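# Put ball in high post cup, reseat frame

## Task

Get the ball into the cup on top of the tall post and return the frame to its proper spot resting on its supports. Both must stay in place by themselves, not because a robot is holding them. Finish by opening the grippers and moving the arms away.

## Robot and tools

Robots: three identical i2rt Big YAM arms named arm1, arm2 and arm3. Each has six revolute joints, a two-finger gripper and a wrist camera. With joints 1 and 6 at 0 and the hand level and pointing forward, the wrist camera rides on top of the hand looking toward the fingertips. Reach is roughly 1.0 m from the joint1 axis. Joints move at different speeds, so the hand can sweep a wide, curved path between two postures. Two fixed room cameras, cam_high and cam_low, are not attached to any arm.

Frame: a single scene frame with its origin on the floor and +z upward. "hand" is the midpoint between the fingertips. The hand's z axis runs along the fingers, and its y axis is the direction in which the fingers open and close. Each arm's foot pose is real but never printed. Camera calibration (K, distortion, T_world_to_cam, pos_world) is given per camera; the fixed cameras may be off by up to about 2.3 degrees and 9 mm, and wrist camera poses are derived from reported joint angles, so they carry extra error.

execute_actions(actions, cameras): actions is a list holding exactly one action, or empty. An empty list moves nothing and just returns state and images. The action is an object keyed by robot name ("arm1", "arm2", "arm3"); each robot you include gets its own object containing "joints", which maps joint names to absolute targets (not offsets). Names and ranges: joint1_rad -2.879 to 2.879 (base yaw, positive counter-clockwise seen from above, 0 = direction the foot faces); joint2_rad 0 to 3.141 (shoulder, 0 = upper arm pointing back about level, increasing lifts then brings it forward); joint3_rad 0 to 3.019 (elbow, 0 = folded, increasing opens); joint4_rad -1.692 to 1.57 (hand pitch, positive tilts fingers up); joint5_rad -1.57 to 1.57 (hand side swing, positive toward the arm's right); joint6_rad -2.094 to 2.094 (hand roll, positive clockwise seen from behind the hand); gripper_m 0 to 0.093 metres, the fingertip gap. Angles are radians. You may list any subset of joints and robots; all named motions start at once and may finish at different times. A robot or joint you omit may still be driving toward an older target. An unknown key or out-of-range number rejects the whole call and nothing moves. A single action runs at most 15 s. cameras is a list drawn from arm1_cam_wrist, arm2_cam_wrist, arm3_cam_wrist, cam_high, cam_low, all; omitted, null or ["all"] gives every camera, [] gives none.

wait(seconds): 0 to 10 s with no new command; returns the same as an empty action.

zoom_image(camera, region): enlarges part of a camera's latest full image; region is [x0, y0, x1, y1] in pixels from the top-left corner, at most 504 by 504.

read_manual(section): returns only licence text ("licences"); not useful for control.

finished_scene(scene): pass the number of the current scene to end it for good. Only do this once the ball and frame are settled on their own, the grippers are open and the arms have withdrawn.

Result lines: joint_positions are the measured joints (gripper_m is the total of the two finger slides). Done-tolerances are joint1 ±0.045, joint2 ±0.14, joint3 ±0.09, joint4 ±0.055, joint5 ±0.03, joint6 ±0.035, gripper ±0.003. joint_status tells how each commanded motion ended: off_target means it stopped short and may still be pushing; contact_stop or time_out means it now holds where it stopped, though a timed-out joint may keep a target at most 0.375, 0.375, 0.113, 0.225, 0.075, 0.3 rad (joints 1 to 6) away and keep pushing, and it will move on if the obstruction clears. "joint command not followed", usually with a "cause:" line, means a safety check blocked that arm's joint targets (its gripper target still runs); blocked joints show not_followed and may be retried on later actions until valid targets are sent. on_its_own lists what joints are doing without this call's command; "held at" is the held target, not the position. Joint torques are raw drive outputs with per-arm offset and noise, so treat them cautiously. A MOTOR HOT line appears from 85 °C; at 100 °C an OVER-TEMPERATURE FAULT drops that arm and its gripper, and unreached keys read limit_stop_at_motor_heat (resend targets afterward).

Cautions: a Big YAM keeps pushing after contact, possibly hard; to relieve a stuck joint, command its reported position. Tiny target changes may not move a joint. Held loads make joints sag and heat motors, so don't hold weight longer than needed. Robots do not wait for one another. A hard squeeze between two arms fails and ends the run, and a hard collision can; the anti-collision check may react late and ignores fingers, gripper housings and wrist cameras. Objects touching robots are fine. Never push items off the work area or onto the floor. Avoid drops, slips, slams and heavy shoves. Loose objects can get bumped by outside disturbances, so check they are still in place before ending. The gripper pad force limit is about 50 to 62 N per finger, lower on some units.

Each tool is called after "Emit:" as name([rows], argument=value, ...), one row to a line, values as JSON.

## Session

Emit:
execute_actions(actions=[])

Scene clock: 0.00 s.
Joint torques (N m, as the arm reports them, + toward a larger angle): no reading
Motor temperatures (°C, as the motors report them): arm1=[26 24 27 24 25 25] | arm2=[25 28 25 24 26 27] | arm3=[26 26 26 25 26 28]
arm1.joint_positions: joint1_rad=+0.155 joint2_rad=+0.578 joint3_rad=+1.459 joint4_rad=-1.207 joint5_rad=-0.119 joint6_rad=+0.420 gripper_m=+0.094
arm1.joint_status: not commanded
arm1.hand: x=+1.2361 y=-0.0414 z=+1.3847 quat_wxyz=(+0.211, +0.807, -0.084, -0.544) (m; scene frame)
arm2.joint_positions: joint1_rad=-0.471 joint2_rad=+0.491 joint3_rad=+1.378 joint4_rad=-1.373 joint5_rad=+0.164 joint6_rad=-0.218 gripper_m=+0.095
arm2.joint_status: not commanded
arm2.hand: x=-0.7351 y=+1.0771 z=+1.3737 quat_wxyz=(-0.290, -0.533, -0.668, +0.430) (m; scene frame)
arm3.joint_positions: joint1_rad=+0.320 joint2_rad=+0.554 joint3_rad=+1.339 joint4_rad=-1.353 joint5_rad=-0.283 joint6_rad=+0.290 gripper_m=+0.095
arm3.joint_status: not commanded
arm3.hand: x=-0.7278 y=-1.0441 z=+1.3592 quat_wxyz=(-0.235, +0.499, -0.713, -0.433) (m; scene frame)
pictures: arm1_cam_wrist, arm2_cam_wrist, arm3_cam_wrist, cam_high, cam_low
camera_calibration (this result's frames):
arm1_cam_wrist: T_world_to_cam=[[-0.108014, 0.894308, -0.434218, 0.768874], [0.855152, -0.139166, -0.499347, -0.363966], [-0.506999, -0.425259, -0.749738, 1.77197], [0, 0, 0, 1]] pos_world=[1.29268, 0.0152854, 1.48063]
arm2_cam_wrist: T_world_to_cam=[[-0.960567, -0.0628591, 0.270851, -1.00729], [-0.175559, 0.892498, -0.415483, -0.513093], [-0.215617, -0.44665, -0.868339, 1.64272], [0, 0, 0, 1]] pos_world=[-0.70345, 1.12834, 1.48608]
arm3_cam_wrist: T_world_to_cam=[[0.916132, -0.141975, -0.374893, 1.02729], [-0.267447, -0.9131, -0.307766, -0.727433], [-0.29862, 0.382219, -0.874491, 1.49679], [0, 0, 0, 1]] pos_world=[-0.688711, -1.09047, 1.47017]
Images, in order (width x height): arm1_cam_wrist 616x616, arm2_cam_wrist 616x616, arm3_cam_wrist 616x616, cam_high 896x504, cam_low 896x504.

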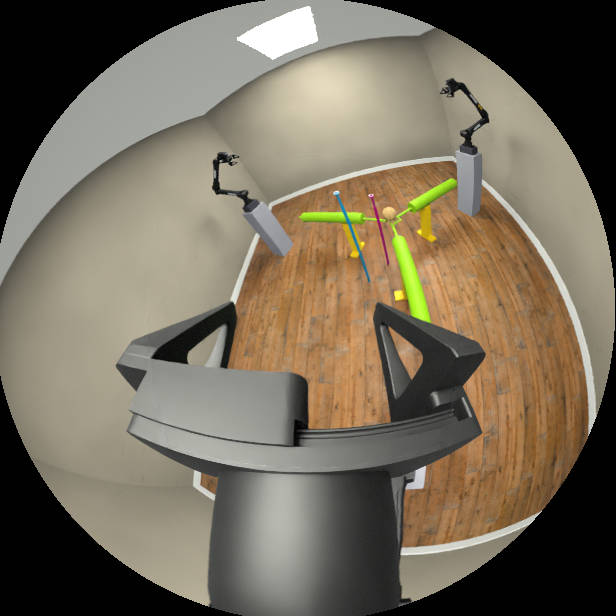

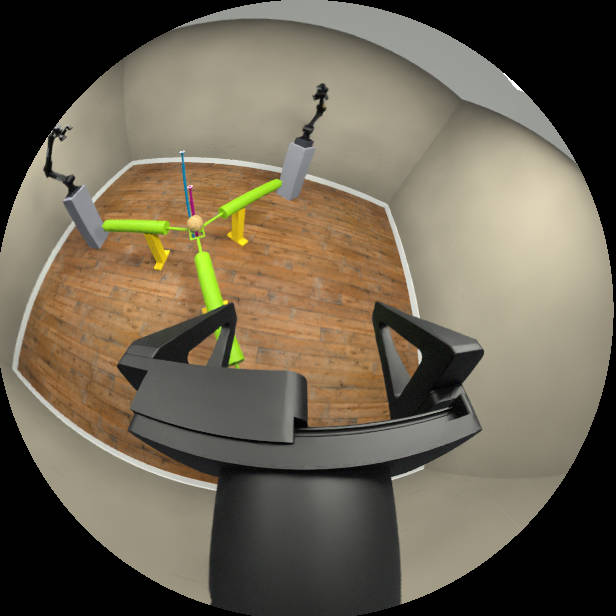

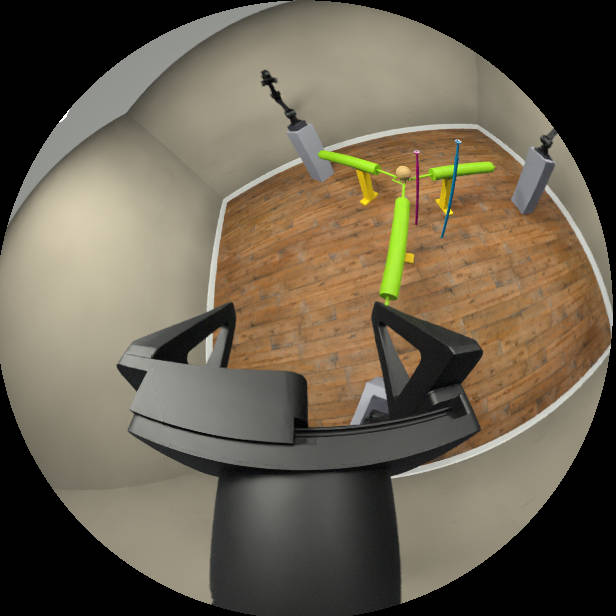

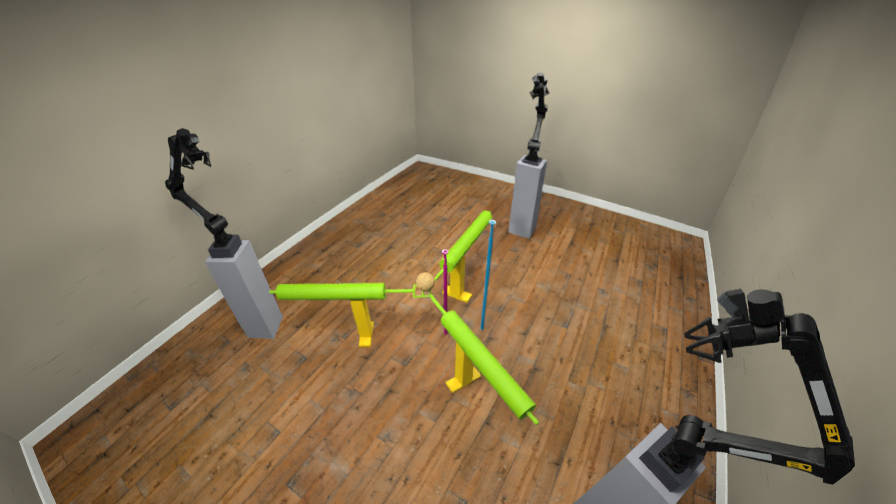

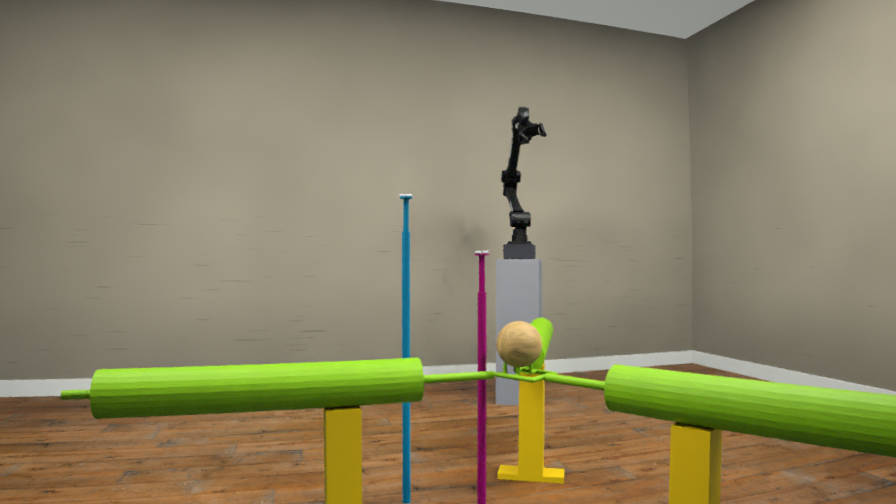

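Emit:
execute_actions([
  {"arm1":{"joints":{"joint1_rad":-0.32,"joint2_rad":2.338,"joint3_rad":1.522,"joint4_rad":-0.73,"joint5_rad":0,"joint6_rad":-0.395}},"arm2":{"joints":{"joint1_rad":-0.42,"joint2_rad":2.165,"joint3_rad":0.572,"joint4_rad":0.035,"joint5_rad":0,"joint6_rad":-0.445}},"arm3":{"joints":{"joint1_rad":0.24,"joint2_rad":2.322,"joint3_rad":1.218,"joint4_rad":-0.438,"joint5_rad":0,"joint6_rad":0.152}}},
], cameras=["arm1_cam_wrist","arm2_cam_wrist","arm3_cam_wrist"])

Scene clock: 5.13 s.
Joint torques (N m, as the arm reports them, + toward a larger angle): arm1=[ -0.89 -19.24   6.12   0.86   0.     0.03] | arm2=[  1.61 -10.07  -0.39   0.86  -0.12  -0.16] | arm3=[  0.61 -17.63   3.95   1.15   0.19  -0.25]
Motor temperatures (°C, as the motors report them): arm1=[26 24 28 24 25 25] | arm2=[25 28 26 24 26 27] | arm3=[26 26 27 25 26 28]
arm1.joint_positions: joint1_rad=-0.317 joint2_rad=+2.346 joint3_rad=+1.511 joint4_rad=-0.739 joint5_rad=-0.003 joint6_rad=-0.387 gripper_m=+0.094
arm1.joint_status: all done
arm1.hand: x=+0.8927 y=+0.1916 z=+0.5943 quat_wxyz=(+0.009, +1.000, +0.026, +0.003) (m; scene frame)
arm2.joint_positions: joint1_rad=-0.431 joint2_rad=+2.164 joint3_rad=+0.575 joint4_rad=+0.023 joint5_rad=+0.002 joint6_rad=-0.436 gripper_m=+0.095
arm2.joint_status: all done
arm2.hand: x=-0.6847 y=+0.9745 z=+0.6014 quat_wxyz=(-0.001, -0.475, -0.880, +0.003) (m; scene frame)
arm3.joint_positions: joint1_rad=+0.248 joint2_rad=+2.328 joint3_rad=+1.204 joint4_rad=-0.454 joint5_rad=-0.002 joint6_rad=+0.168 gripper_m=+0.095
arm3.joint_status: all done
arm3.hand: x=-0.5823 y=-0.7819 z=+0.5998 quat_wxyz=(+0.002, +0.528, -0.849, +0.001) (m; scene frame)
pictures: arm1_cam_wrist, arm2_cam_wrist, arm3_cam_wrist
camera_calibration (this result's frames):
arm1_cam_wrist: T_world_to_cam=[[-0.0556413, 0.997971, -0.0309358, -0.126135], [0.803293, 0.0631454, 0.592227, -1.07371], [0.592979, 0.00810173, -0.805177, 0.0722986], [0, 0, 0, 1]] pos_world=[0.812618, 0.193094, 0.690193]
arm2_cam_wrist: T_world_to_cam=[[-0.83233, -0.554261, 0.00474948, -0.0294584], [-0.448386, 0.678326, 0.582085, -1.31159], [-0.325849, 0.482357, -0.813114, -0.0768851], [0, 0, 0, 1]] pos_world=[-0.637672, 0.910447, 0.701082]
arm3_cam_wrist: T_world_to_cam=[[0.896211, -0.443352, 0.0156848, 0.165077], [-0.363849, -0.714354, 0.597756, -1.12662], [-0.253812, -0.541422, -0.801525, 0.036008], [0, 0, 0, 1]] pos_world=[-0.548726, -0.712126, 0.699718]
Images, in order (width x height): arm1_cam_wrist 616x616, arm2_cam_wrist 616x616, arm3_cam_wrist 616x616.

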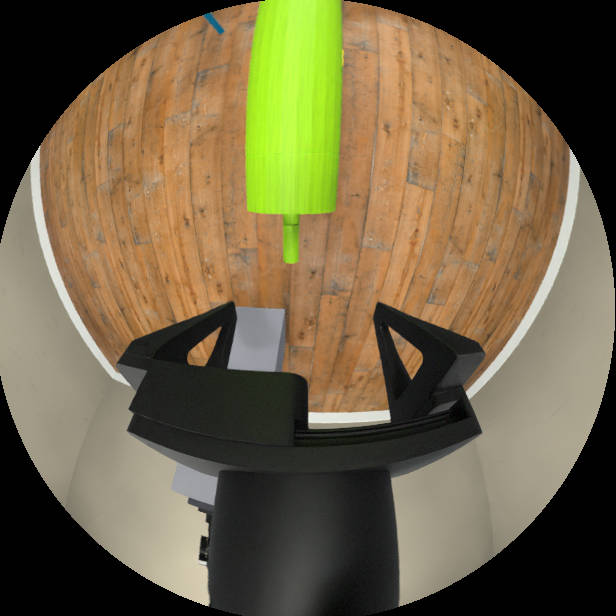

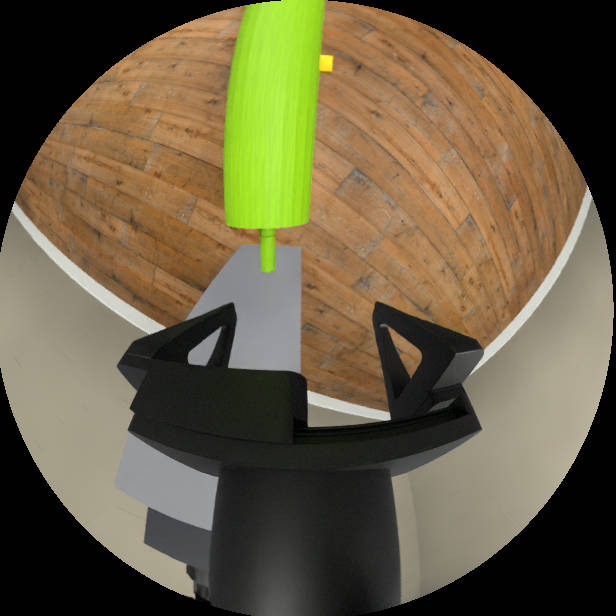

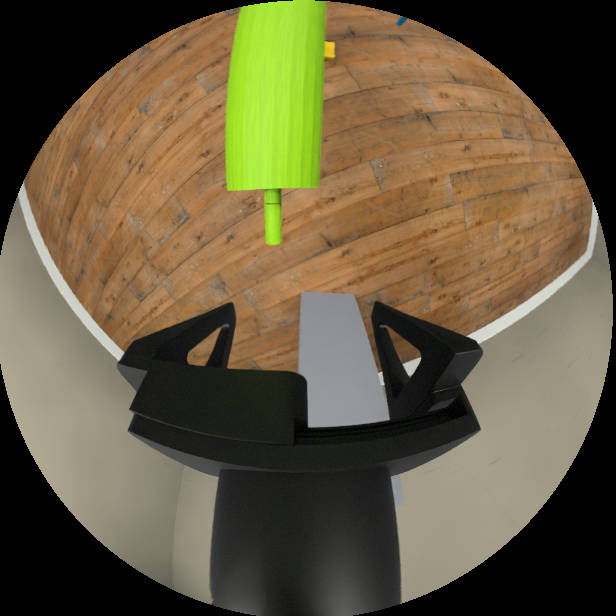

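Emit:
execute_actions([
  {"arm1":{"joints":{"joint1_rad":-0.28,"joint2_rad":2.521,"joint3_rad":1.56,"joint4_rad":-0.58,"joint6_rad":-0.325}},"arm2":{"joints":{"joint1_rad":-0.265,"joint2_rad":2.545,"joint3_rad":0.661,"joint4_rad":0.325,"joint6_rad":-0.234}},"arm3":{"joints":{"joint1_rad":0.318,"joint2_rad":2.593,"joint3_rad":1.425,"joint4_rad":-0.375,"joint6_rad":0.283}}},
], cameras=["arm1_cam_wrist","arm2_cam_wrist","arm3_cam_wrist","cam_low"])

Scene clock: 9.67 s.
Joint torques (N m, as the arm reports them, + toward a larger angle): arm1=[  0.02 -20.13   5.17   1.02   0.01   0.2 ] | arm2=[  0.27 -10.88  -2.99   0.8   -0.05  -0.05] | arm3=[  1.26 -20.1    3.41   0.92   0.12   0.  ]
Motor temperatures (°C, as the motors report them): arm1=[26 25 28 24 25 25] | arm2=[25 28 26 24 26 27] | arm3=[26 27 27 25 26 28]
arm1.joint_positions: joint1_rad=-0.284 joint2_rad=+2.535 joint3_rad=+1.548 joint4_rad=-0.593 joint5_rad=-0.003 joint6_rad=-0.333 gripper_m=+0.094
arm1.joint_status: all done
arm1.hand: x=+0.8972 y=+0.1688 z=+0.4963 quat_wxyz=(+0.010, +1.000, +0.015, +0.005) (m; scene frame)
arm2.joint_positions: joint1_rad=-0.261 joint2_rad=+2.555 joint3_rad=+0.668 joint4_rad=+0.313 joint5_rad=+0.000 joint6_rad=-0.243 gripper_m=+0.095
arm2.joint_status: all done
arm2.hand: x=-0.6463 y=+1.0128 z=+0.4973 quat_wxyz=(+0.001, -0.485, -0.875, -0.001) (m; scene frame)
arm3.joint_positions: joint1_rad=+0.324 joint2_rad=+2.609 joint3_rad=+1.413 joint4_rad=-0.382 joint5_rad=-0.001 joint6_rad=+0.267 gripper_m=+0.095
arm3.joint_status: all done
arm3.hand: x=-0.6129 y=-0.7465 z=+0.4942 quat_wxyz=(+0.001, +0.518, -0.855, +0.002) (m; scene frame)
pictures: arm1_cam_wrist, arm2_cam_wrist, arm3_cam_wrist, cam_low
camera_calibration (this result's frames):
arm1_cam_wrist: T_world_to_cam=[[-0.033819, 0.998899, -0.0325131, -0.125053], [0.801129, 0.0465445, 0.596679, -1.01535], [0.597535, -0.00586808, -0.801821, -0.0124392], [0, 0, 0, 1]] pos_world=[0.816631, 0.172102, 0.591799]
arm2_cam_wrist: T_world_to_cam=[[-0.845, -0.534766, 0.000141878, -0.00143185], [-0.432713, 0.6839, 0.5874, -1.25797], [-0.314219, 0.496292, -0.809296, -0.176068], [0, 0, 0, 1]] pos_world=[-0.600872, 0.946939, 0.596439]
arm3_cam_wrist: T_world_to_cam=[[0.885796, -0.463734, 0.017769, 0.187153], [-0.381404, -0.705654, 0.597146, -1.05333], [-0.264378, -0.535727, -0.801936, -0.039289], [0, 0, 0, 1]] pos_world=[-0.577912, -0.677547, 0.59416]
Images, in order (width x height): arm1_cam_wrist 616x616, arm2_cam_wrist 616x616, arm3_cam_wrist 616x616, cam_low 896x504.

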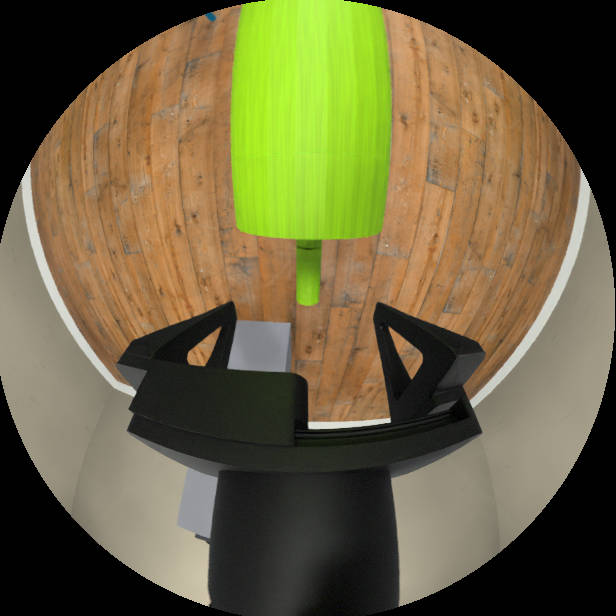

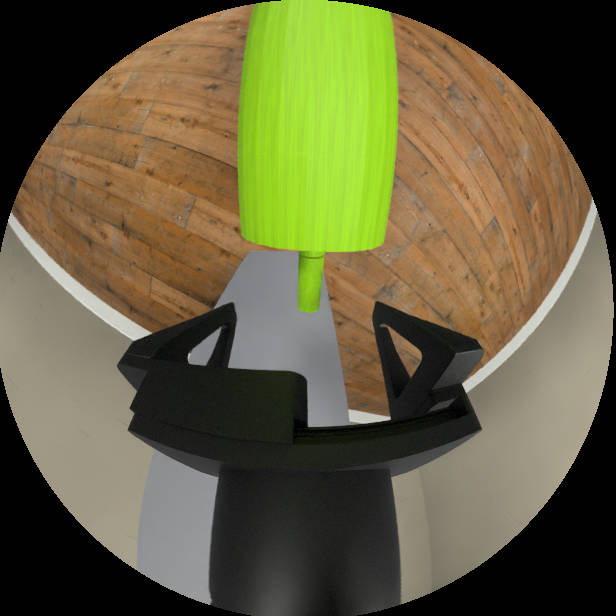

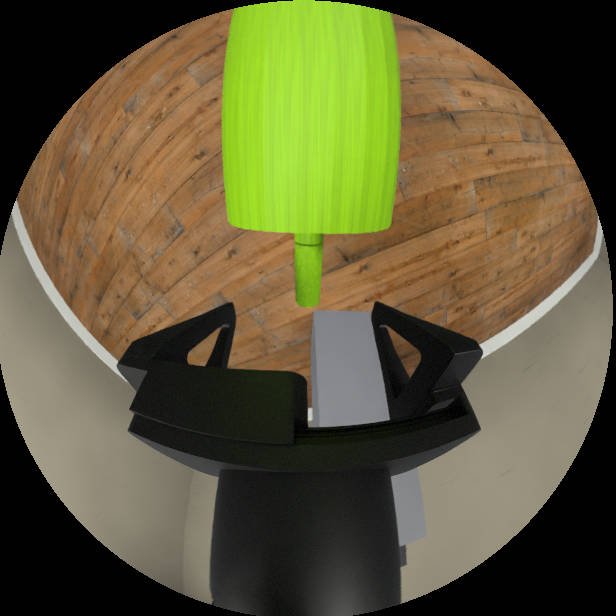

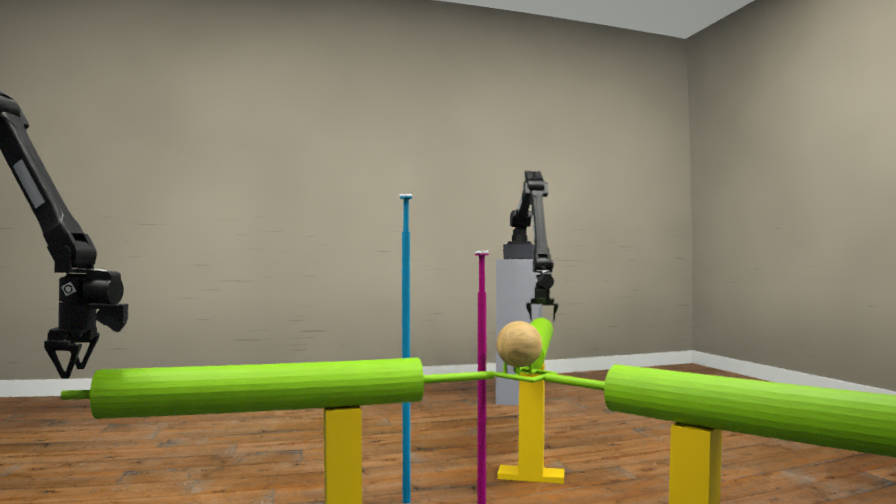

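Emit:
execute_actions([
  {"arm1":{"joints":{"joint1_rad":-0.3,"joint2_rad":2.649,"joint3_rad":1.635,"joint4_rad":-0.522}},"arm2":{"joints":{"joint1_rad":-0.29,"joint2_rad":2.72,"joint3_rad":0.772,"joint4_rad":0.386}},"arm3":{"joints":{"joint1_rad":0.308,"joint2_rad":2.7,"joint3_rad":1.499,"joint4_rad":-0.341,"joint6_rad":0.292}}},
], cameras=["arm1_cam_wrist","arm2_cam_wrist","arm3_cam_wrist","cam_low"])

Scene clock: 11.83 s.
Joint torques (N m, as the arm reports them, + toward a larger angle): arm1=[ -1.62 -19.37   5.12   0.81   0.     0.2 ] | arm2=[ -0.23 -10.9   -3.25   0.62   0.04   0.04] | arm3=[  0.43 -19.22   2.89   1.09   0.13   0.03]
Motor temperatures (°C, as the motors report them): arm1=[26 25 28 24 25 25] | arm2=[25 29 26 24 26 27] | arm3=[26 27 27 25 26 28]
arm1.joint_positions: joint1_rad=-0.288 joint2_rad=+2.654 joint3_rad=+1.621 joint4_rad=-0.530 joint5_rad=-0.003 joint6_rad=-0.332 gripper_m=+0.094
arm1.joint_status: all done
arm1.hand: x=+0.8922 y=+0.1718 z=+0.4443 quat_wxyz=(+0.007, +1.000, +0.013, -0.003) (m; scene frame)
arm2.joint_positions: joint1_rad=-0.280 joint2_rad=+2.726 joint3_rad=+0.776 joint4_rad=+0.379 joint5_rad=-0.001 joint6_rad=-0.243 gripper_m=+0.095
arm2.joint_status: all done
arm2.hand: x=-0.6510 y=+1.0125 z=+0.4433 quat_wxyz=(+0.000, -0.493, -0.870, +0.000) (m; scene frame)
arm3.joint_positions: joint1_rad=+0.317 joint2_rad=+2.698 joint3_rad=+1.491 joint4_rad=-0.351 joint5_rad=-0.001 joint6_rad=+0.276 gripper_m=+0.095
arm3.joint_status: all done
arm3.hand: x=-0.6068 y=-0.7359 z=+0.4602 quat_wxyz=(-0.006, +0.511, -0.859, -0.005) (m; scene frame)
pictures: arm1_cam_wrist, arm2_cam_wrist, arm3_cam_wrist, cam_low
camera_calibration (this result's frames):
arm1_cam_wrist: T_world_to_cam=[[-0.0303042, 0.999183, -0.0267227, -0.135713], [0.811154, 0.0402056, 0.583449, -0.982416], [0.584047, -0.00399524, -0.81171, -0.0350649], [0, 0, 0, 1]] pos_world=[0.813257, 0.174961, 0.541101]
arm2_cam_wrist: T_world_to_cam=[[-0.855047, -0.51855, -0.000308582, -0.0283021], [-0.420686, 0.69333, 0.585079, -1.22878], [-0.303179, 0.5004, -0.810976, -0.217267], [0, 0, 0, 1]] pos_world=[-0.607003, 0.945996, 0.542728]
arm3_cam_wrist: T_world_to_cam=[[0.878388, -0.477791, 0.012269, 0.174943], [-0.395001, -0.711254, 0.581457, -1.02836], [-0.269088, -0.515591, -0.813485, -0.0419541], [0, 0, 0, 1]] pos_world=[-0.571162, -0.669471, 0.561673]
Images, in order (width x height): arm1_cam_wrist 616x616, arm2_cam_wrist 616x616, arm3_cam_wrist 616x616, cam_low 896x504.

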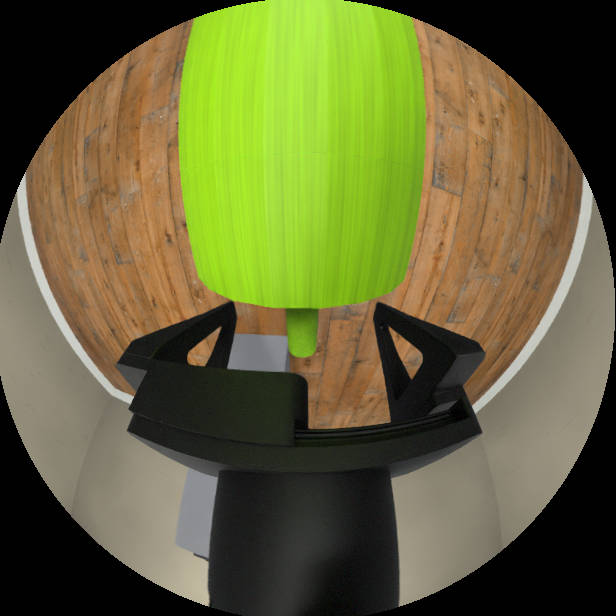

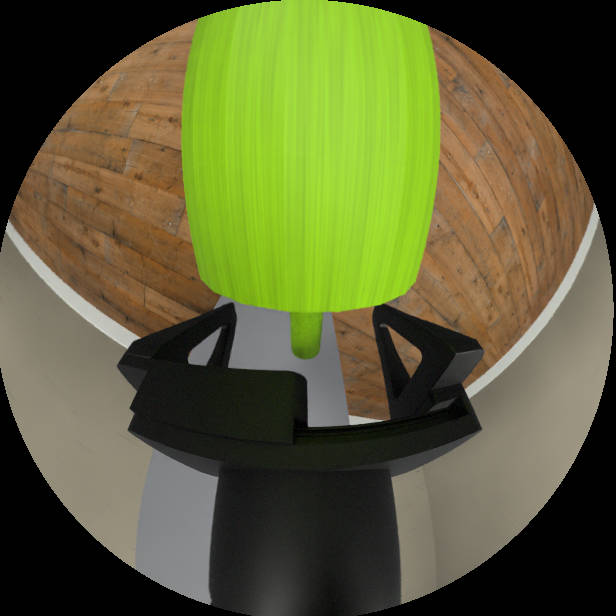

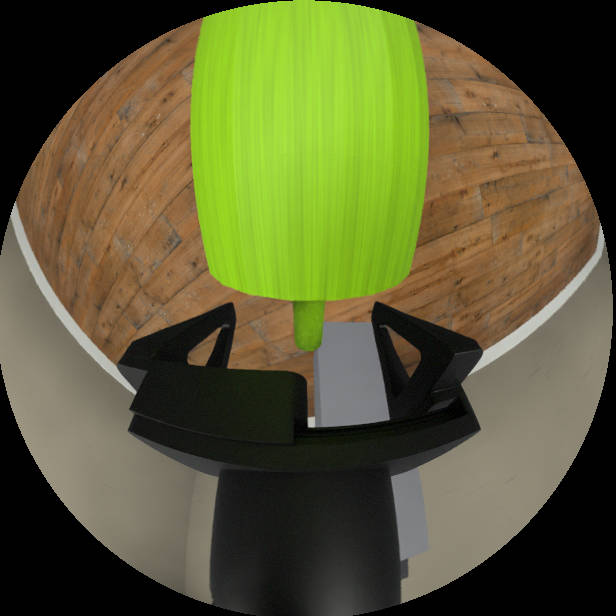

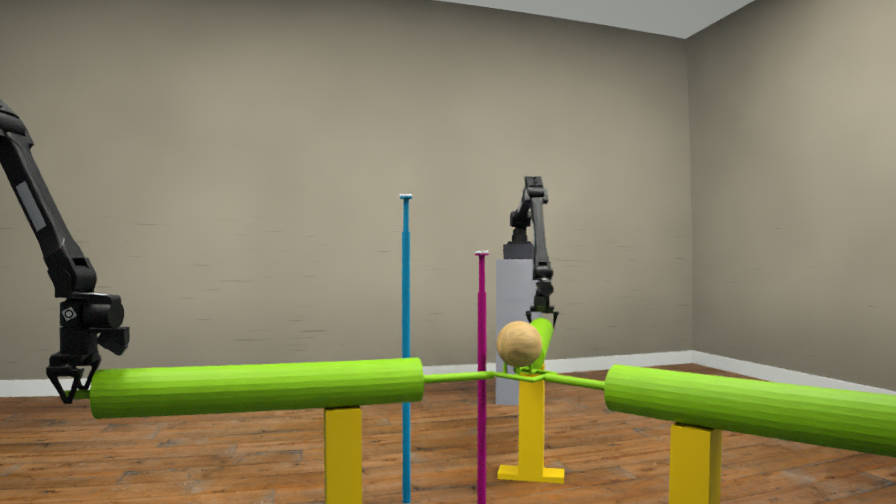

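Nudge arm3 and arm1 q2 down/back, then close.

Emit:
execute_actions([
  {"arm1":{"joints":{"joint1_rad":-0.288,"joint2_rad":2.666}},"arm2":{"joints":{"joint1_rad":-0.28}},"arm3":{"joints":{"joint1_rad":0.314,"joint2_rad":2.72}}},
], cameras=[])

Emit:
execute_actions([
  {"arm1":{"joints":{"gripper_m":0}},"arm2":{"joints":{"gripper_m":0}},"arm3":{"joints":{"gripper_m":0}}},
], cameras=["cam_low"])

Scene clock: 13.37 s.
Joint torques (N m, as the arm reports them, + toward a larger angle): arm1=[ -0.35 -18.11   5.13   0.82   0.01   0.2 ] | arm2=[  1.04 -10.71  -3.18   0.68   0.03   0.01] | arm3=[  1.33 -17.45   2.9    1.05   0.18   0.01]
Motor temperatures (°C, as the motors report them): arm1=[26 25 28 24 25 25] | arm2=[25 29 26 24 26 27] | arm3=[26 27 27 25 26 28]
arm1.joint_positions: joint1_rad=-0.288 joint2_rad=+2.654 joint3_rad=+1.621 joint4_rad=-0.530 joint5_rad=-0.003 joint6_rad=-0.332 gripper_m=+0.094
arm1.joint_status: all done
arm1.hand: x=+0.8922 y=+0.1718 z=+0.4443 quat_wxyz=(+0.007, +1.000, +0.013, -0.003) (m; scene frame)
arm2.joint_positions: joint1_rad=-0.280 joint2_rad=+2.726 joint3_rad=+0.776 joint4_rad=+0.379 joint5_rad=-0.001 joint6_rad=-0.243 gripper_m=+0.095
arm2.joint_status: all done
arm2.hand: x=-0.6510 y=+1.0125 z=+0.4433 quat_wxyz=(+0.000, -0.493, -0.870, +0.000) (m; scene frame)
arm3.joint_positions: joint1_rad=+0.317 joint2_rad=+2.707 joint3_rad=+1.491 joint4_rad=-0.351 joint5_rad=-0.001 joint6_rad=+0.276 gripper_m=+0.095
arm3.joint_status: all done
arm3.hand: x=-0.6078 y=-0.7406 z=+0.4553 quat_wxyz=(-0.003, +0.511, -0.859, -0.002) (m; scene frame)
pictures: none
No camera images: the call's "cameras" was empty. Leave "cameras" out to get every camera's image.

Scene clock: 14.10 s.
Joint torques (N m, as the arm reports them, + toward a larger angle): arm1=[ -0.5  -18.17   5.1    0.78   0.14   0.19] | arm2=[  0.99 -11.39  -3.12   0.64  -0.12  -0.03] | arm3=[  1.51 -18.05   3.02   0.95  -0.02   0.04]
Motor temperatures (°C, as the motors report them): arm1=[26 25 28 24 25 25] | arm2=[25 29 26 24 26 27] | arm3=[26 27 27 25 26 28]
arm1.joint_positions: joint1_rad=-0.287 joint2_rad=+2.654 joint3_rad=+1.621 joint4_rad=-0.529 joint5_rad=-0.007 joint6_rad=-0.332 gripper_m=+0.019
arm1.joint_status: gripper_m off_target (ended at +0.019, target +0.000)
arm1.hand: x=+0.8919 y=+0.1708 z=+0.4441 quat_wxyz=(+0.008, +1.000, +0.014, -0.004) (m; scene frame)
arm2.joint_positions: joint1_rad=-0.280 joint2_rad=+2.726 joint3_rad=+0.776 joint4_rad=+0.379 joint5_rad=+0.003 joint6_rad=-0.237 gripper_m=+0.019
arm2.joint_status: gripper_m off_target (ended at +0.019, target +0.000)
arm2.hand: x=-0.6516 y=+1.0123 z=+0.4433 quat_wxyz=(+0.001, -0.496, -0.868, +0.001) (m; scene frame)
arm3.joint_positions: joint1_rad=+0.317 joint2_rad=+2.708 joint3_rad=+1.491 joint4_rad=-0.351 joint5_rad=+0.003 joint6_rad=+0.277 gripper_m=+0.019
arm3.joint_status: gripper_m off_target (ended at +0.019, target +0.000)
arm3.hand: x=-0.6069 y=-0.7409 z=+0.4551 quat_wxyz=(-0.004, +0.511, -0.860, +0.000) (m; scene frame)
pictures: cam_low
Images, in order (width x height): cam_low 896x504.

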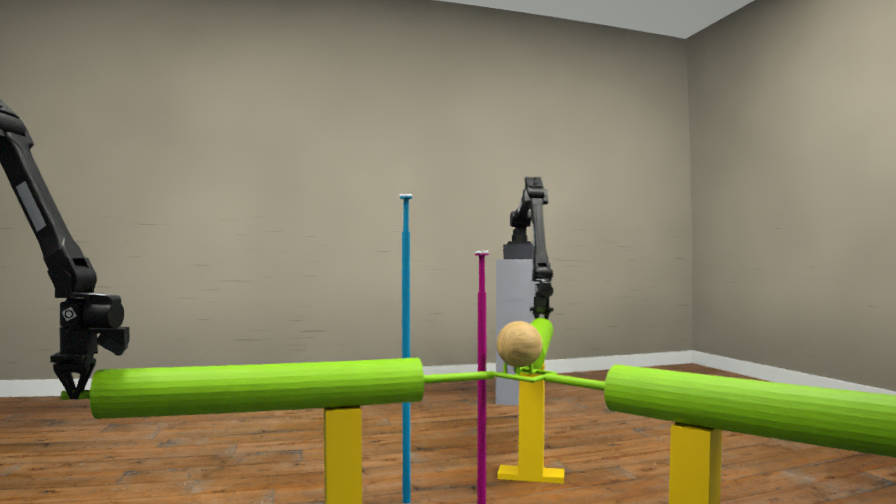

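Emit:
execute_actions([
  {"arm1":{"joints":{"joint2_rad":2.475,"joint3_rad":1.548,"joint4_rad":-0.598}},"arm2":{"joints":{"joint2_rad":2.52,"joint3_rad":0.642,"joint4_rad":0.303}},"arm3":{"joints":{"joint2_rad":2.52,"joint3_rad":1.4,"joint4_rad":-0.414}}},
], cameras=[])

Emit:
execute_actions([
  {"arm1":{"joints":{"joint2_rad":2.29,"joint3_rad":1.486,"joint4_rad":-0.719}},"arm2":{"joints":{"joint2_rad":2.188,"joint3_rad":0.5,"joint4_rad":0.112}},"arm3":{"joints":{"joint2_rad":2.312,"joint3_rad":1.307,"joint4_rad":-0.528}}},
], cameras=["cam_low"])

Scene clock: 16.77 s.
Joint torques (N m, as the arm reports them, + toward a larger angle): arm1=[ -1.1  -21.46   5.36   0.21  -0.04   0.13] | arm2=[  0.54 -11.42  -3.46   0.27  -0.05  -0.06] | arm3=[  1.49 -22.02   3.2   -0.17  -0.01   0.06]
Motor temperatures (°C, as the motors report them): arm1=[26 25 28 24 25 25] | arm2=[25 29 26 24 26 27] | arm3=[26 27 27 25 26 28]
arm1.joint_positions: joint1_rad=-0.283 joint2_rad=+2.506 joint3_rad=+1.537 joint4_rad=-0.594 joint5_rad=-0.003 joint6_rad=-0.326 gripper_m=+0.019
arm1.joint_status: all done
arm1.hand: x=+0.8920 y=+0.1700 z=+0.5103 quat_wxyz=(+0.007, +1.000, +0.012, -0.003) (m; scene frame)
arm2.joint_positions: joint1_rad=-0.280 joint2_rad=+2.539 joint3_rad=+0.657 joint4_rad=+0.307 joint5_rad=+0.001 joint6_rad=-0.236 gripper_m=+0.019
arm2.joint_status: all done
arm2.hand: x=-0.6513 y=+1.0126 z=+0.5022 quat_wxyz=(+0.002, -0.496, -0.868, -0.001) (m; scene frame)
arm3.joint_positions: joint1_rad=+0.314 joint2_rad=+2.564 joint3_rad=+1.394 joint4_rad=-0.400 joint5_rad=+0.003 joint6_rad=+0.271 gripper_m=+0.019
arm3.joint_status: all done
arm3.hand: x=-0.6061 y=-0.7431 z=+0.5141 quat_wxyz=(-0.003, +0.512, -0.859, +0.001) (m; scene frame)
pictures: none
No camera images: the call's "cameras" was empty. Leave "cameras" out to get every camera's image.

Scene clock: 17.73 s.
Joint torques (N m, as the arm reports them, + toward a larger angle): arm1=[ -0.18 -20.27   6.18   0.35  -0.01   0.16] | arm2=[  0.69 -11.03  -1.66  -0.34  -0.04  -0.05] | arm3=[  2.01 -21.13   4.06  -0.12  -0.01   0.05]
Motor temperatures (°C, as the motors report them): arm1=[26 25 28 24 25 25] | arm2=[25 29 26 24 26 27] | arm3=[26 27 27 25 26 28]
arm1.joint_positions: joint1_rad=-0.287 joint2_rad=+2.312 joint3_rad=+1.474 joint4_rad=-0.718 joint5_rad=-0.003 joint6_rad=-0.328 gripper_m=+0.019
arm1.joint_status: all done
arm1.hand: x=+0.8907 y=+0.1740 z=+0.6045 quat_wxyz=(+0.006, +1.000, +0.012, -0.006) (m; scene frame)
arm2.joint_positions: joint1_rad=-0.280 joint2_rad=+2.212 joint3_rad=+0.507 joint4_rad=+0.125 joint5_rad=+0.001 joint6_rad=-0.236 gripper_m=+0.019
arm2.joint_status: all done
arm2.hand: x=-0.6527 y=+1.0172 z=+0.5917 quat_wxyz=(+0.004, -0.496, -0.868, -0.003) (m; scene frame)
arm3.joint_positions: joint1_rad=+0.318 joint2_rad=+2.347 joint3_rad=+1.299 joint4_rad=-0.516 joint5_rad=+0.004 joint6_rad=+0.273 gripper_m=+0.019
arm3.joint_status: all done
arm3.hand: x=-0.6077 y=-0.7408 z=+0.6073 quat_wxyz=(-0.005, +0.513, -0.859, -0.001) (m; scene frame)
pictures: cam_low
Images, in order (width x height): cam_low 896x504.

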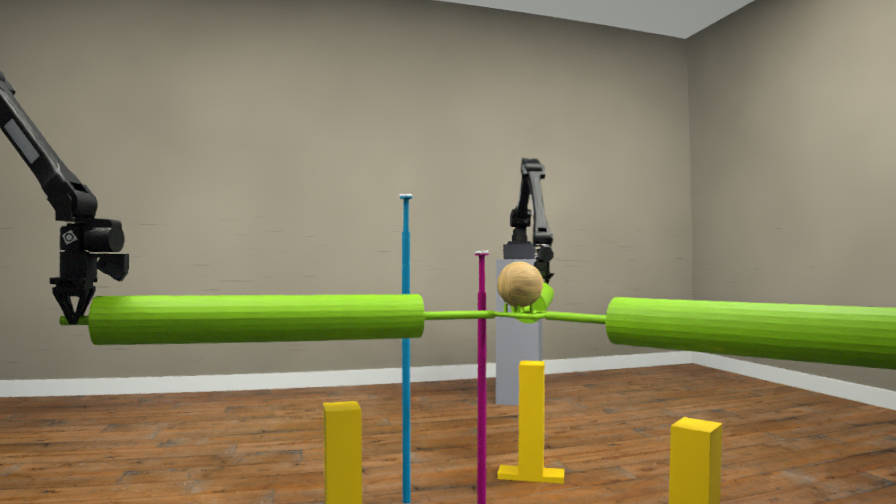

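Emit:
execute_actions([
  {"arm1":{"joints":{"joint2_rad":2.14,"joint3_rad":1.485,"joint4_rad":-0.87}},"arm2":{"joints":{"joint2_rad":1.795,"joint3_rad":0.434,"joint4_rad":-0.206}},"arm3":{"joints":{"joint2_rad":2.118,"joint3_rad":1.269,"joint4_rad":-0.682}}},
], cameras=[])

Emit:
execute_actions([
  {"arm1":{"joints":{"joint2_rad":1.992,"joint3_rad":1.565,"joint4_rad":-1.071}},"arm2":{"joints":{"joint2_rad":1.389,"joint3_rad":0.485,"joint4_rad":-0.643}},"arm3":{"joints":{"joint2_rad":1.932,"joint3_rad":1.31,"joint4_rad":-0.889}}},
], cameras=[])

Emit:
execute_actions([
  {"arm1":{"joints":{"joint1_rad":-0.19,"joint2_rad":1.735,"joint3_rad":1.405,"joint4_rad":-1.191,"joint6_rad":-0.232}},"arm2":{"joints":{"joint1_rad":-0.177,"joint2_rad":1.36,"joint3_rad":0.803,"joint4_rad":-0.972,"joint6_rad":-0.131}},"arm3":{"joints":{"joint1_rad":0.172,"joint2_rad":1.697,"joint3_rad":1.22,"joint4_rad":-1.048,"joint6_rad":0.124}}},
], cameras=["cam_low"])

Scene clock: 22.37 s.
Joint torques (N m, as the arm reports them, + toward a larger angle): arm1=[ -0.62 -19.37   7.08   0.36   0.03   0.15] | arm2=[ 0.56 -9.42  0.98 -0.04 -0.07 -0.06] | arm3=[  1.22 -20.64   5.36  -0.02  -0.01   0.07]
Motor temperatures (°C, as the motors report them): arm1=[26 26 28 24 25 25] | arm2=[25 29 26 24 26 27] | arm3=[26 27 27 25 26 28]
arm1.joint_positions: joint1_rad=-0.287 joint2_rad=+2.162 joint3_rad=+1.471 joint4_rad=-0.870 joint5_rad=-0.004 joint6_rad=-0.329 gripper_m=+0.019
arm1.joint_status: all done
arm1.hand: x=+0.8911 y=+0.1745 z=+0.6880 quat_wxyz=(+0.007, +1.000, +0.012, -0.004) (m; scene frame)
arm2.joint_positions: joint1_rad=-0.280 joint2_rad=+1.818 joint3_rad=+0.435 joint4_rad=-0.195 joint5_rad=+0.002 joint6_rad=-0.236 gripper_m=+0.019
arm2.joint_status: all done
arm2.hand: x=-0.6528 y=+1.0167 z=+0.6825 quat_wxyz=(+0.003, -0.496, -0.868, -0.002) (m; scene frame)
arm3.joint_positions: joint1_rad=+0.317 joint2_rad=+2.151 joint3_rad=+1.255 joint4_rad=-0.672 joint5_rad=+0.004 joint6_rad=+0.273 gripper_m=+0.019
arm3.joint_status: all done
arm3.hand: x=-0.6079 y=-0.7428 z=+0.6973 quat_wxyz=(-0.004, +0.512, -0.859, +0.000) (m; scene frame)
pictures: none
No camera images: the call's "cameras" was empty. Leave "cameras" out to get every camera's image.

Scene clock: 23.43 s.
Joint torques (N m, as the arm reports them, + toward a larger angle): arm1=[ -1.19 -18.26  10.71  -0.14   0.06   0.16] | arm2=[ 0.8  -7.05  5.78 -0.94  0.14 -0.06] | arm3=[  2.1  -18.94   8.52  -0.11   0.03   0.02]
Motor temperatures (°C, as the motors report them): arm1=[26 26 28 24 25 25] | arm2=[25 29 26 24 26 27] | arm3=[26 27 27 25 26 28]
arm1.joint_positions: joint1_rad=-0.282 joint2_rad=+2.008 joint3_rad=+1.509 joint4_rad=-1.060 joint5_rad=-0.005 joint6_rad=-0.329 gripper_m=+0.019
arm1.joint_status: all done
arm1.hand: x=+0.8937 y=+0.1714 z=+0.7866 quat_wxyz=(+0.007, +1.000, +0.015, -0.005) (m; scene frame)
arm2.joint_positions: joint1_rad=-0.280 joint2_rad=+1.402 joint3_rad=+0.458 joint4_rad=-0.613 joint5_rad=-0.003 joint6_rad=-0.236 gripper_m=+0.019
arm2.joint_status: all done
arm2.hand: x=-0.6512 y=+1.0144 z=+0.7827 quat_wxyz=(-0.006, -0.496, -0.868, +0.003) (m; scene frame)
arm3.joint_positions: joint1_rad=+0.311 joint2_rad=+1.957 joint3_rad=+1.265 joint4_rad=-0.878 joint5_rad=+0.002 joint6_rad=+0.273 gripper_m=+0.019
arm3.joint_status: all done
arm3.hand: x=-0.6063 y=-0.7480 z=+0.7970 quat_wxyz=(-0.002, +0.510, -0.860, +0.001) (m; scene frame)
pictures: none
No camera images: the call's "cameras" was empty. Leave "cameras" out to get every camera's image.

Scene clock: 24.63 s.
Joint torques (N m, as the arm reports them, + toward a larger angle): arm1=[ -0.05 -16.23   8.92   0.38  -0.13   0.21] | arm2=[ 1.01 -9.48  8.8  -1.1   0.09 -0.02] | arm3=[  1.57 -15.86   7.87   0.23   0.03  -0.17]
Motor temperatures (°C, as the motors report them): arm1=[26 26 28 24 25 25] | arm2=[25 29 26 24 26 27] | arm3=[26 27 27 25 26 28]
arm1.joint_positions: joint1_rad=-0.195 joint2_rad=+1.756 joint3_rad=+1.382 joint4_rad=-1.190 joint5_rad=+0.000 joint6_rad=-0.241 gripper_m=+0.019
arm1.joint_status: all done
arm1.hand: x=+0.9459 y=+0.1104 z=+0.8761 quat_wxyz=(+0.006, +1.000, +0.014, -0.002) (m; scene frame)
arm2.joint_positions: joint1_rad=-0.183 joint2_rad=+1.387 joint3_rad=+0.756 joint4_rad=-0.940 joint5_rad=-0.003 joint6_rad=-0.138 gripper_m=+0.019
arm2.joint_status: all done
arm2.hand: x=-0.5996 y=+0.9533 z=+0.8666 quat_wxyz=(+0.000, -0.497, -0.868, -0.001) (m; scene frame)
arm3.joint_positions: joint1_rad=+0.174 joint2_rad=+1.719 joint3_rad=+1.195 joint4_rad=-1.041 joint5_rad=+0.002 joint6_rad=+0.129 gripper_m=+0.019
arm3.joint_status: all done
arm3.hand: x=-0.5539 y=-0.8106 z=+0.8892 quat_wxyz=(-0.005, +0.513, -0.859, -0.001) (m; scene frame)
pictures: cam_low
Images, in order (width x height): cam_low 896x504.

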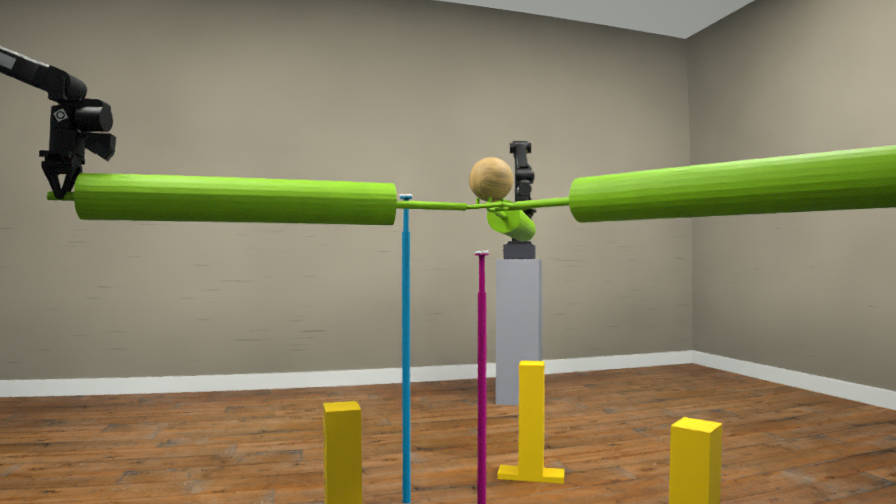

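Emit:
execute_actions([
  {"arm1":{"joints":{"joint1_rad":-0.05,"joint2_rad":1.494,"joint3_rad":1.342,"joint4_rad":-1.37,"joint6_rad":-0.092}},"arm2":{"joints":{"joint1_rad":-0.111,"joint2_rad":1.475,"joint3_rad":1.22,"joint4_rad":-1.245,"joint6_rad":-0.066}},"arm3":{"joints":{"joint1_rad":-0.017,"joint2_rad":1.51,"joint3_rad":1.255,"joint4_rad":-1.254,"joint6_rad":-0.063}}},
], cameras=[])

Emit:
execute_actions([
  {"arm1":{"joints":{"joint1_rad":0.16,"joint2_rad":1.318,"joint3_rad":1.162,"joint4_rad":-1.35,"joint6_rad":0.118}},"arm2":{"joints":{"joint1_rad":-0.065,"joint2_rad":1.725,"joint3_rad":1.555,"joint4_rad":-1.31,"joint6_rad":-0.02}},"arm3":{"joints":{"joint1_rad":-0.262,"joint2_rad":1.445,"joint3_rad":1.176,"joint4_rad":-1.237,"joint6_rad":-0.309}}},
], cameras=["cam_low","cam_high"])

Emit:
zoom_image(camera="cam_high", region=[430, 170, 530, 260])

Emit:
zoom_image(camera="cam_low", region=[350, 115, 490, 225])

Scene clock: 27.40 s.
Joint torques (N m, as the arm reports them, + toward a larger angle): arm1=[  0.04 -12.94   9.39   0.3    0.03   0.22] | arm2=[  0.64 -11.74  11.67  -0.52  -0.07  -0.05] | arm3=[  1.64 -12.79  10.46  -0.29  -0.02  -0.2 ]
Motor temperatures (°C, as the motors report them): arm1=[26 26 28 24 25 25] | arm2=[25 29 27 24 26 27] | arm3=[26 27 28 25 26 28]
arm1.joint_positions: joint1_rad=-0.057 joint2_rad=+1.517 joint3_rad=+1.317 joint4_rad=-1.368 joint5_rad=-0.003 joint6_rad=-0.101 gripper_m=+0.019
arm1.joint_status: all done
arm1.hand: x=+1.0062 y=+0.0353 z=+0.9632 quat_wxyz=(+0.008, +1.000, +0.014, +0.000) (m; scene frame)
arm2.joint_positions: joint1_rad=-0.114 joint2_rad=+1.495 joint3_rad=+1.147 joint4_rad=-1.226 joint5_rad=+0.002 joint6_rad=-0.067 gripper_m=+0.019
arm2.joint_status: all done
arm2.hand: x=-0.5389 y=+0.8805 z=+0.9597 quat_wxyz=(+0.002, -0.497, -0.868, -0.001) (m; scene frame)
arm3.joint_positions: joint1_rad=-0.016 joint2_rad=+1.526 joint3_rad=+1.199 joint4_rad=-1.239 joint5_rad=+0.003 joint6_rad=-0.057 gripper_m=+0.019
arm3.joint_status: all done
arm3.hand: x=-0.4950 y=-0.8863 z=+0.9744 quat_wxyz=(-0.004, +0.511, -0.859, +0.000) (m; scene frame)
pictures: none
No camera images: the call's "cameras" was empty. Leave "cameras" out to get every camera's image.

Scene clock: 28.50 s.
Joint torques (N m, as the arm reports them, + toward a larger angle): arm1=[-0.06 -9.95  9.71  0.84 -0.08  0.2 ] | arm2=[ -0.08 -17.19  12.18  -0.44   0.11  -0.11] | arm3=[  1.64 -15.59   9.     0.38  -0.13  -0.15]
Motor temperatures (°C, as the motors report them): arm1=[26 26 29 24 25 25] | arm2=[25 29 28 24 26 27] | arm3=[26 27 28 25 26 28]
arm1.joint_positions: joint1_rad=+0.157 joint2_rad=+1.335 joint3_rad=+1.133 joint4_rad=-1.359 joint5_rad=+0.000 joint6_rad=+0.111 gripper_m=+0.019
arm1.joint_status: all done
arm1.hand: x=+1.0769 y=-0.0492 z=+0.9659 quat_wxyz=(+0.007, +1.000, +0.014, -0.004) (m; scene frame)
arm2.joint_positions: joint1_rad=-0.065 joint2_rad=+1.757 joint3_rad=+1.475 joint4_rad=-1.292 joint5_rad=-0.002 joint6_rad=-0.019 gripper_m=+0.019
arm2.joint_status: all done
arm2.hand: x=-0.4685 y=+0.7979 z=+0.9606 quat_wxyz=(+0.001, -0.497, -0.868, -0.002) (m; scene frame)
arm3.joint_positions: joint1_rad=-0.266 joint2_rad=+1.494 joint3_rad=+1.142 joint4_rad=-1.232 joint5_rad=+0.007 joint6_rad=-0.305 gripper_m=+0.019
arm3.joint_status: all done
arm3.hand: x=-0.4247 y=-0.9689 z=+0.9670 quat_wxyz=(+0.004, +0.510, -0.860, +0.005) (m; scene frame)
pictures: cam_high, cam_low
Images, in order (width x height): cam_high 896x504, cam_low 896x504.

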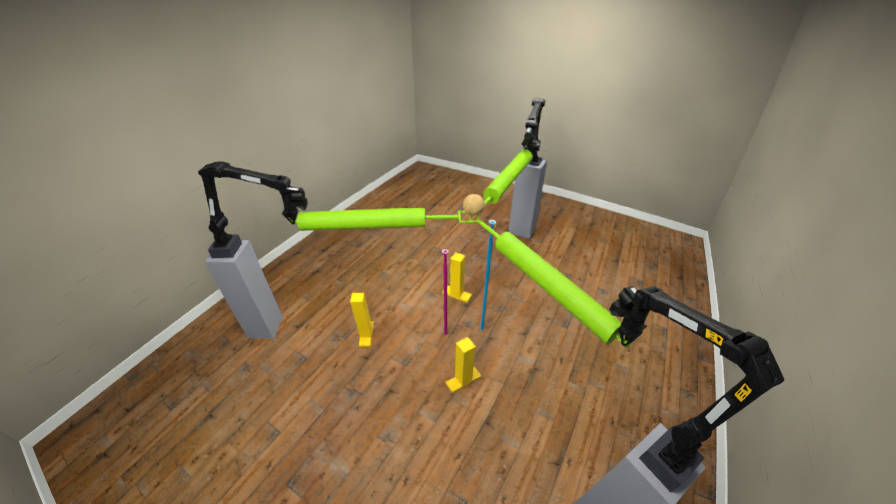

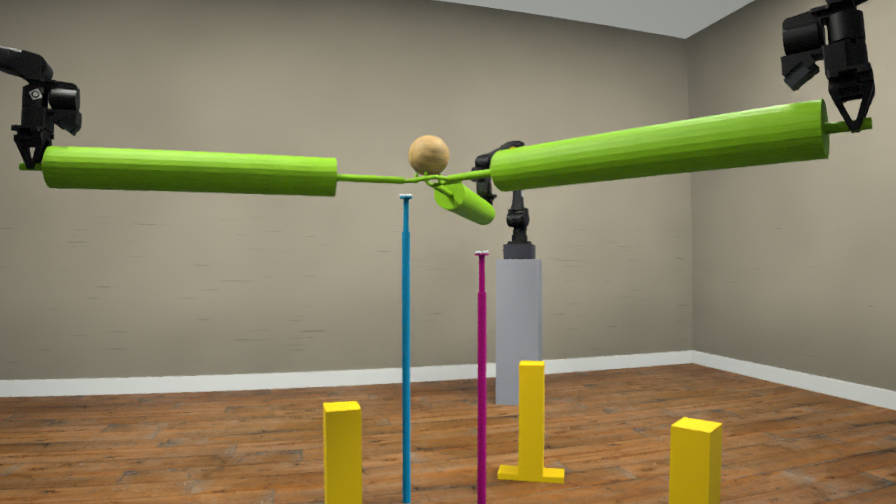

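Region (430, 170, 530, 260) of cam_high's 896x504 image, scaled by 5.040, with more detail than that image has; it fills the top 454 rows of this view, and the rest is white.

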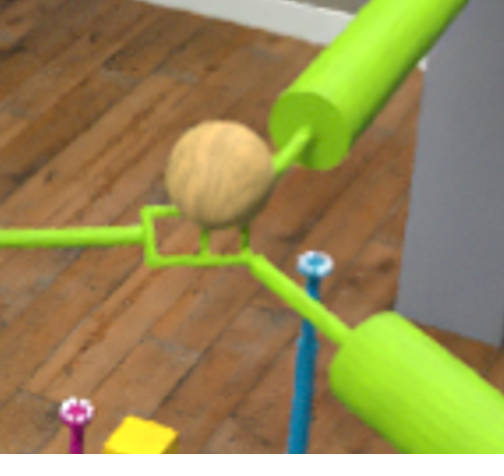

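Region (350, 115, 490, 225) of cam_low's 896x504 image, scaled by 3.600, with more detail than that image has; it fills the top 396 rows of this view, and the rest is white.

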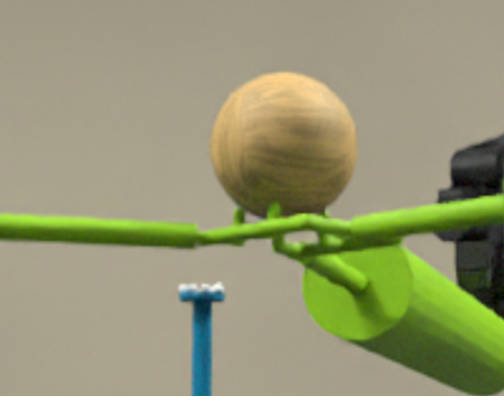

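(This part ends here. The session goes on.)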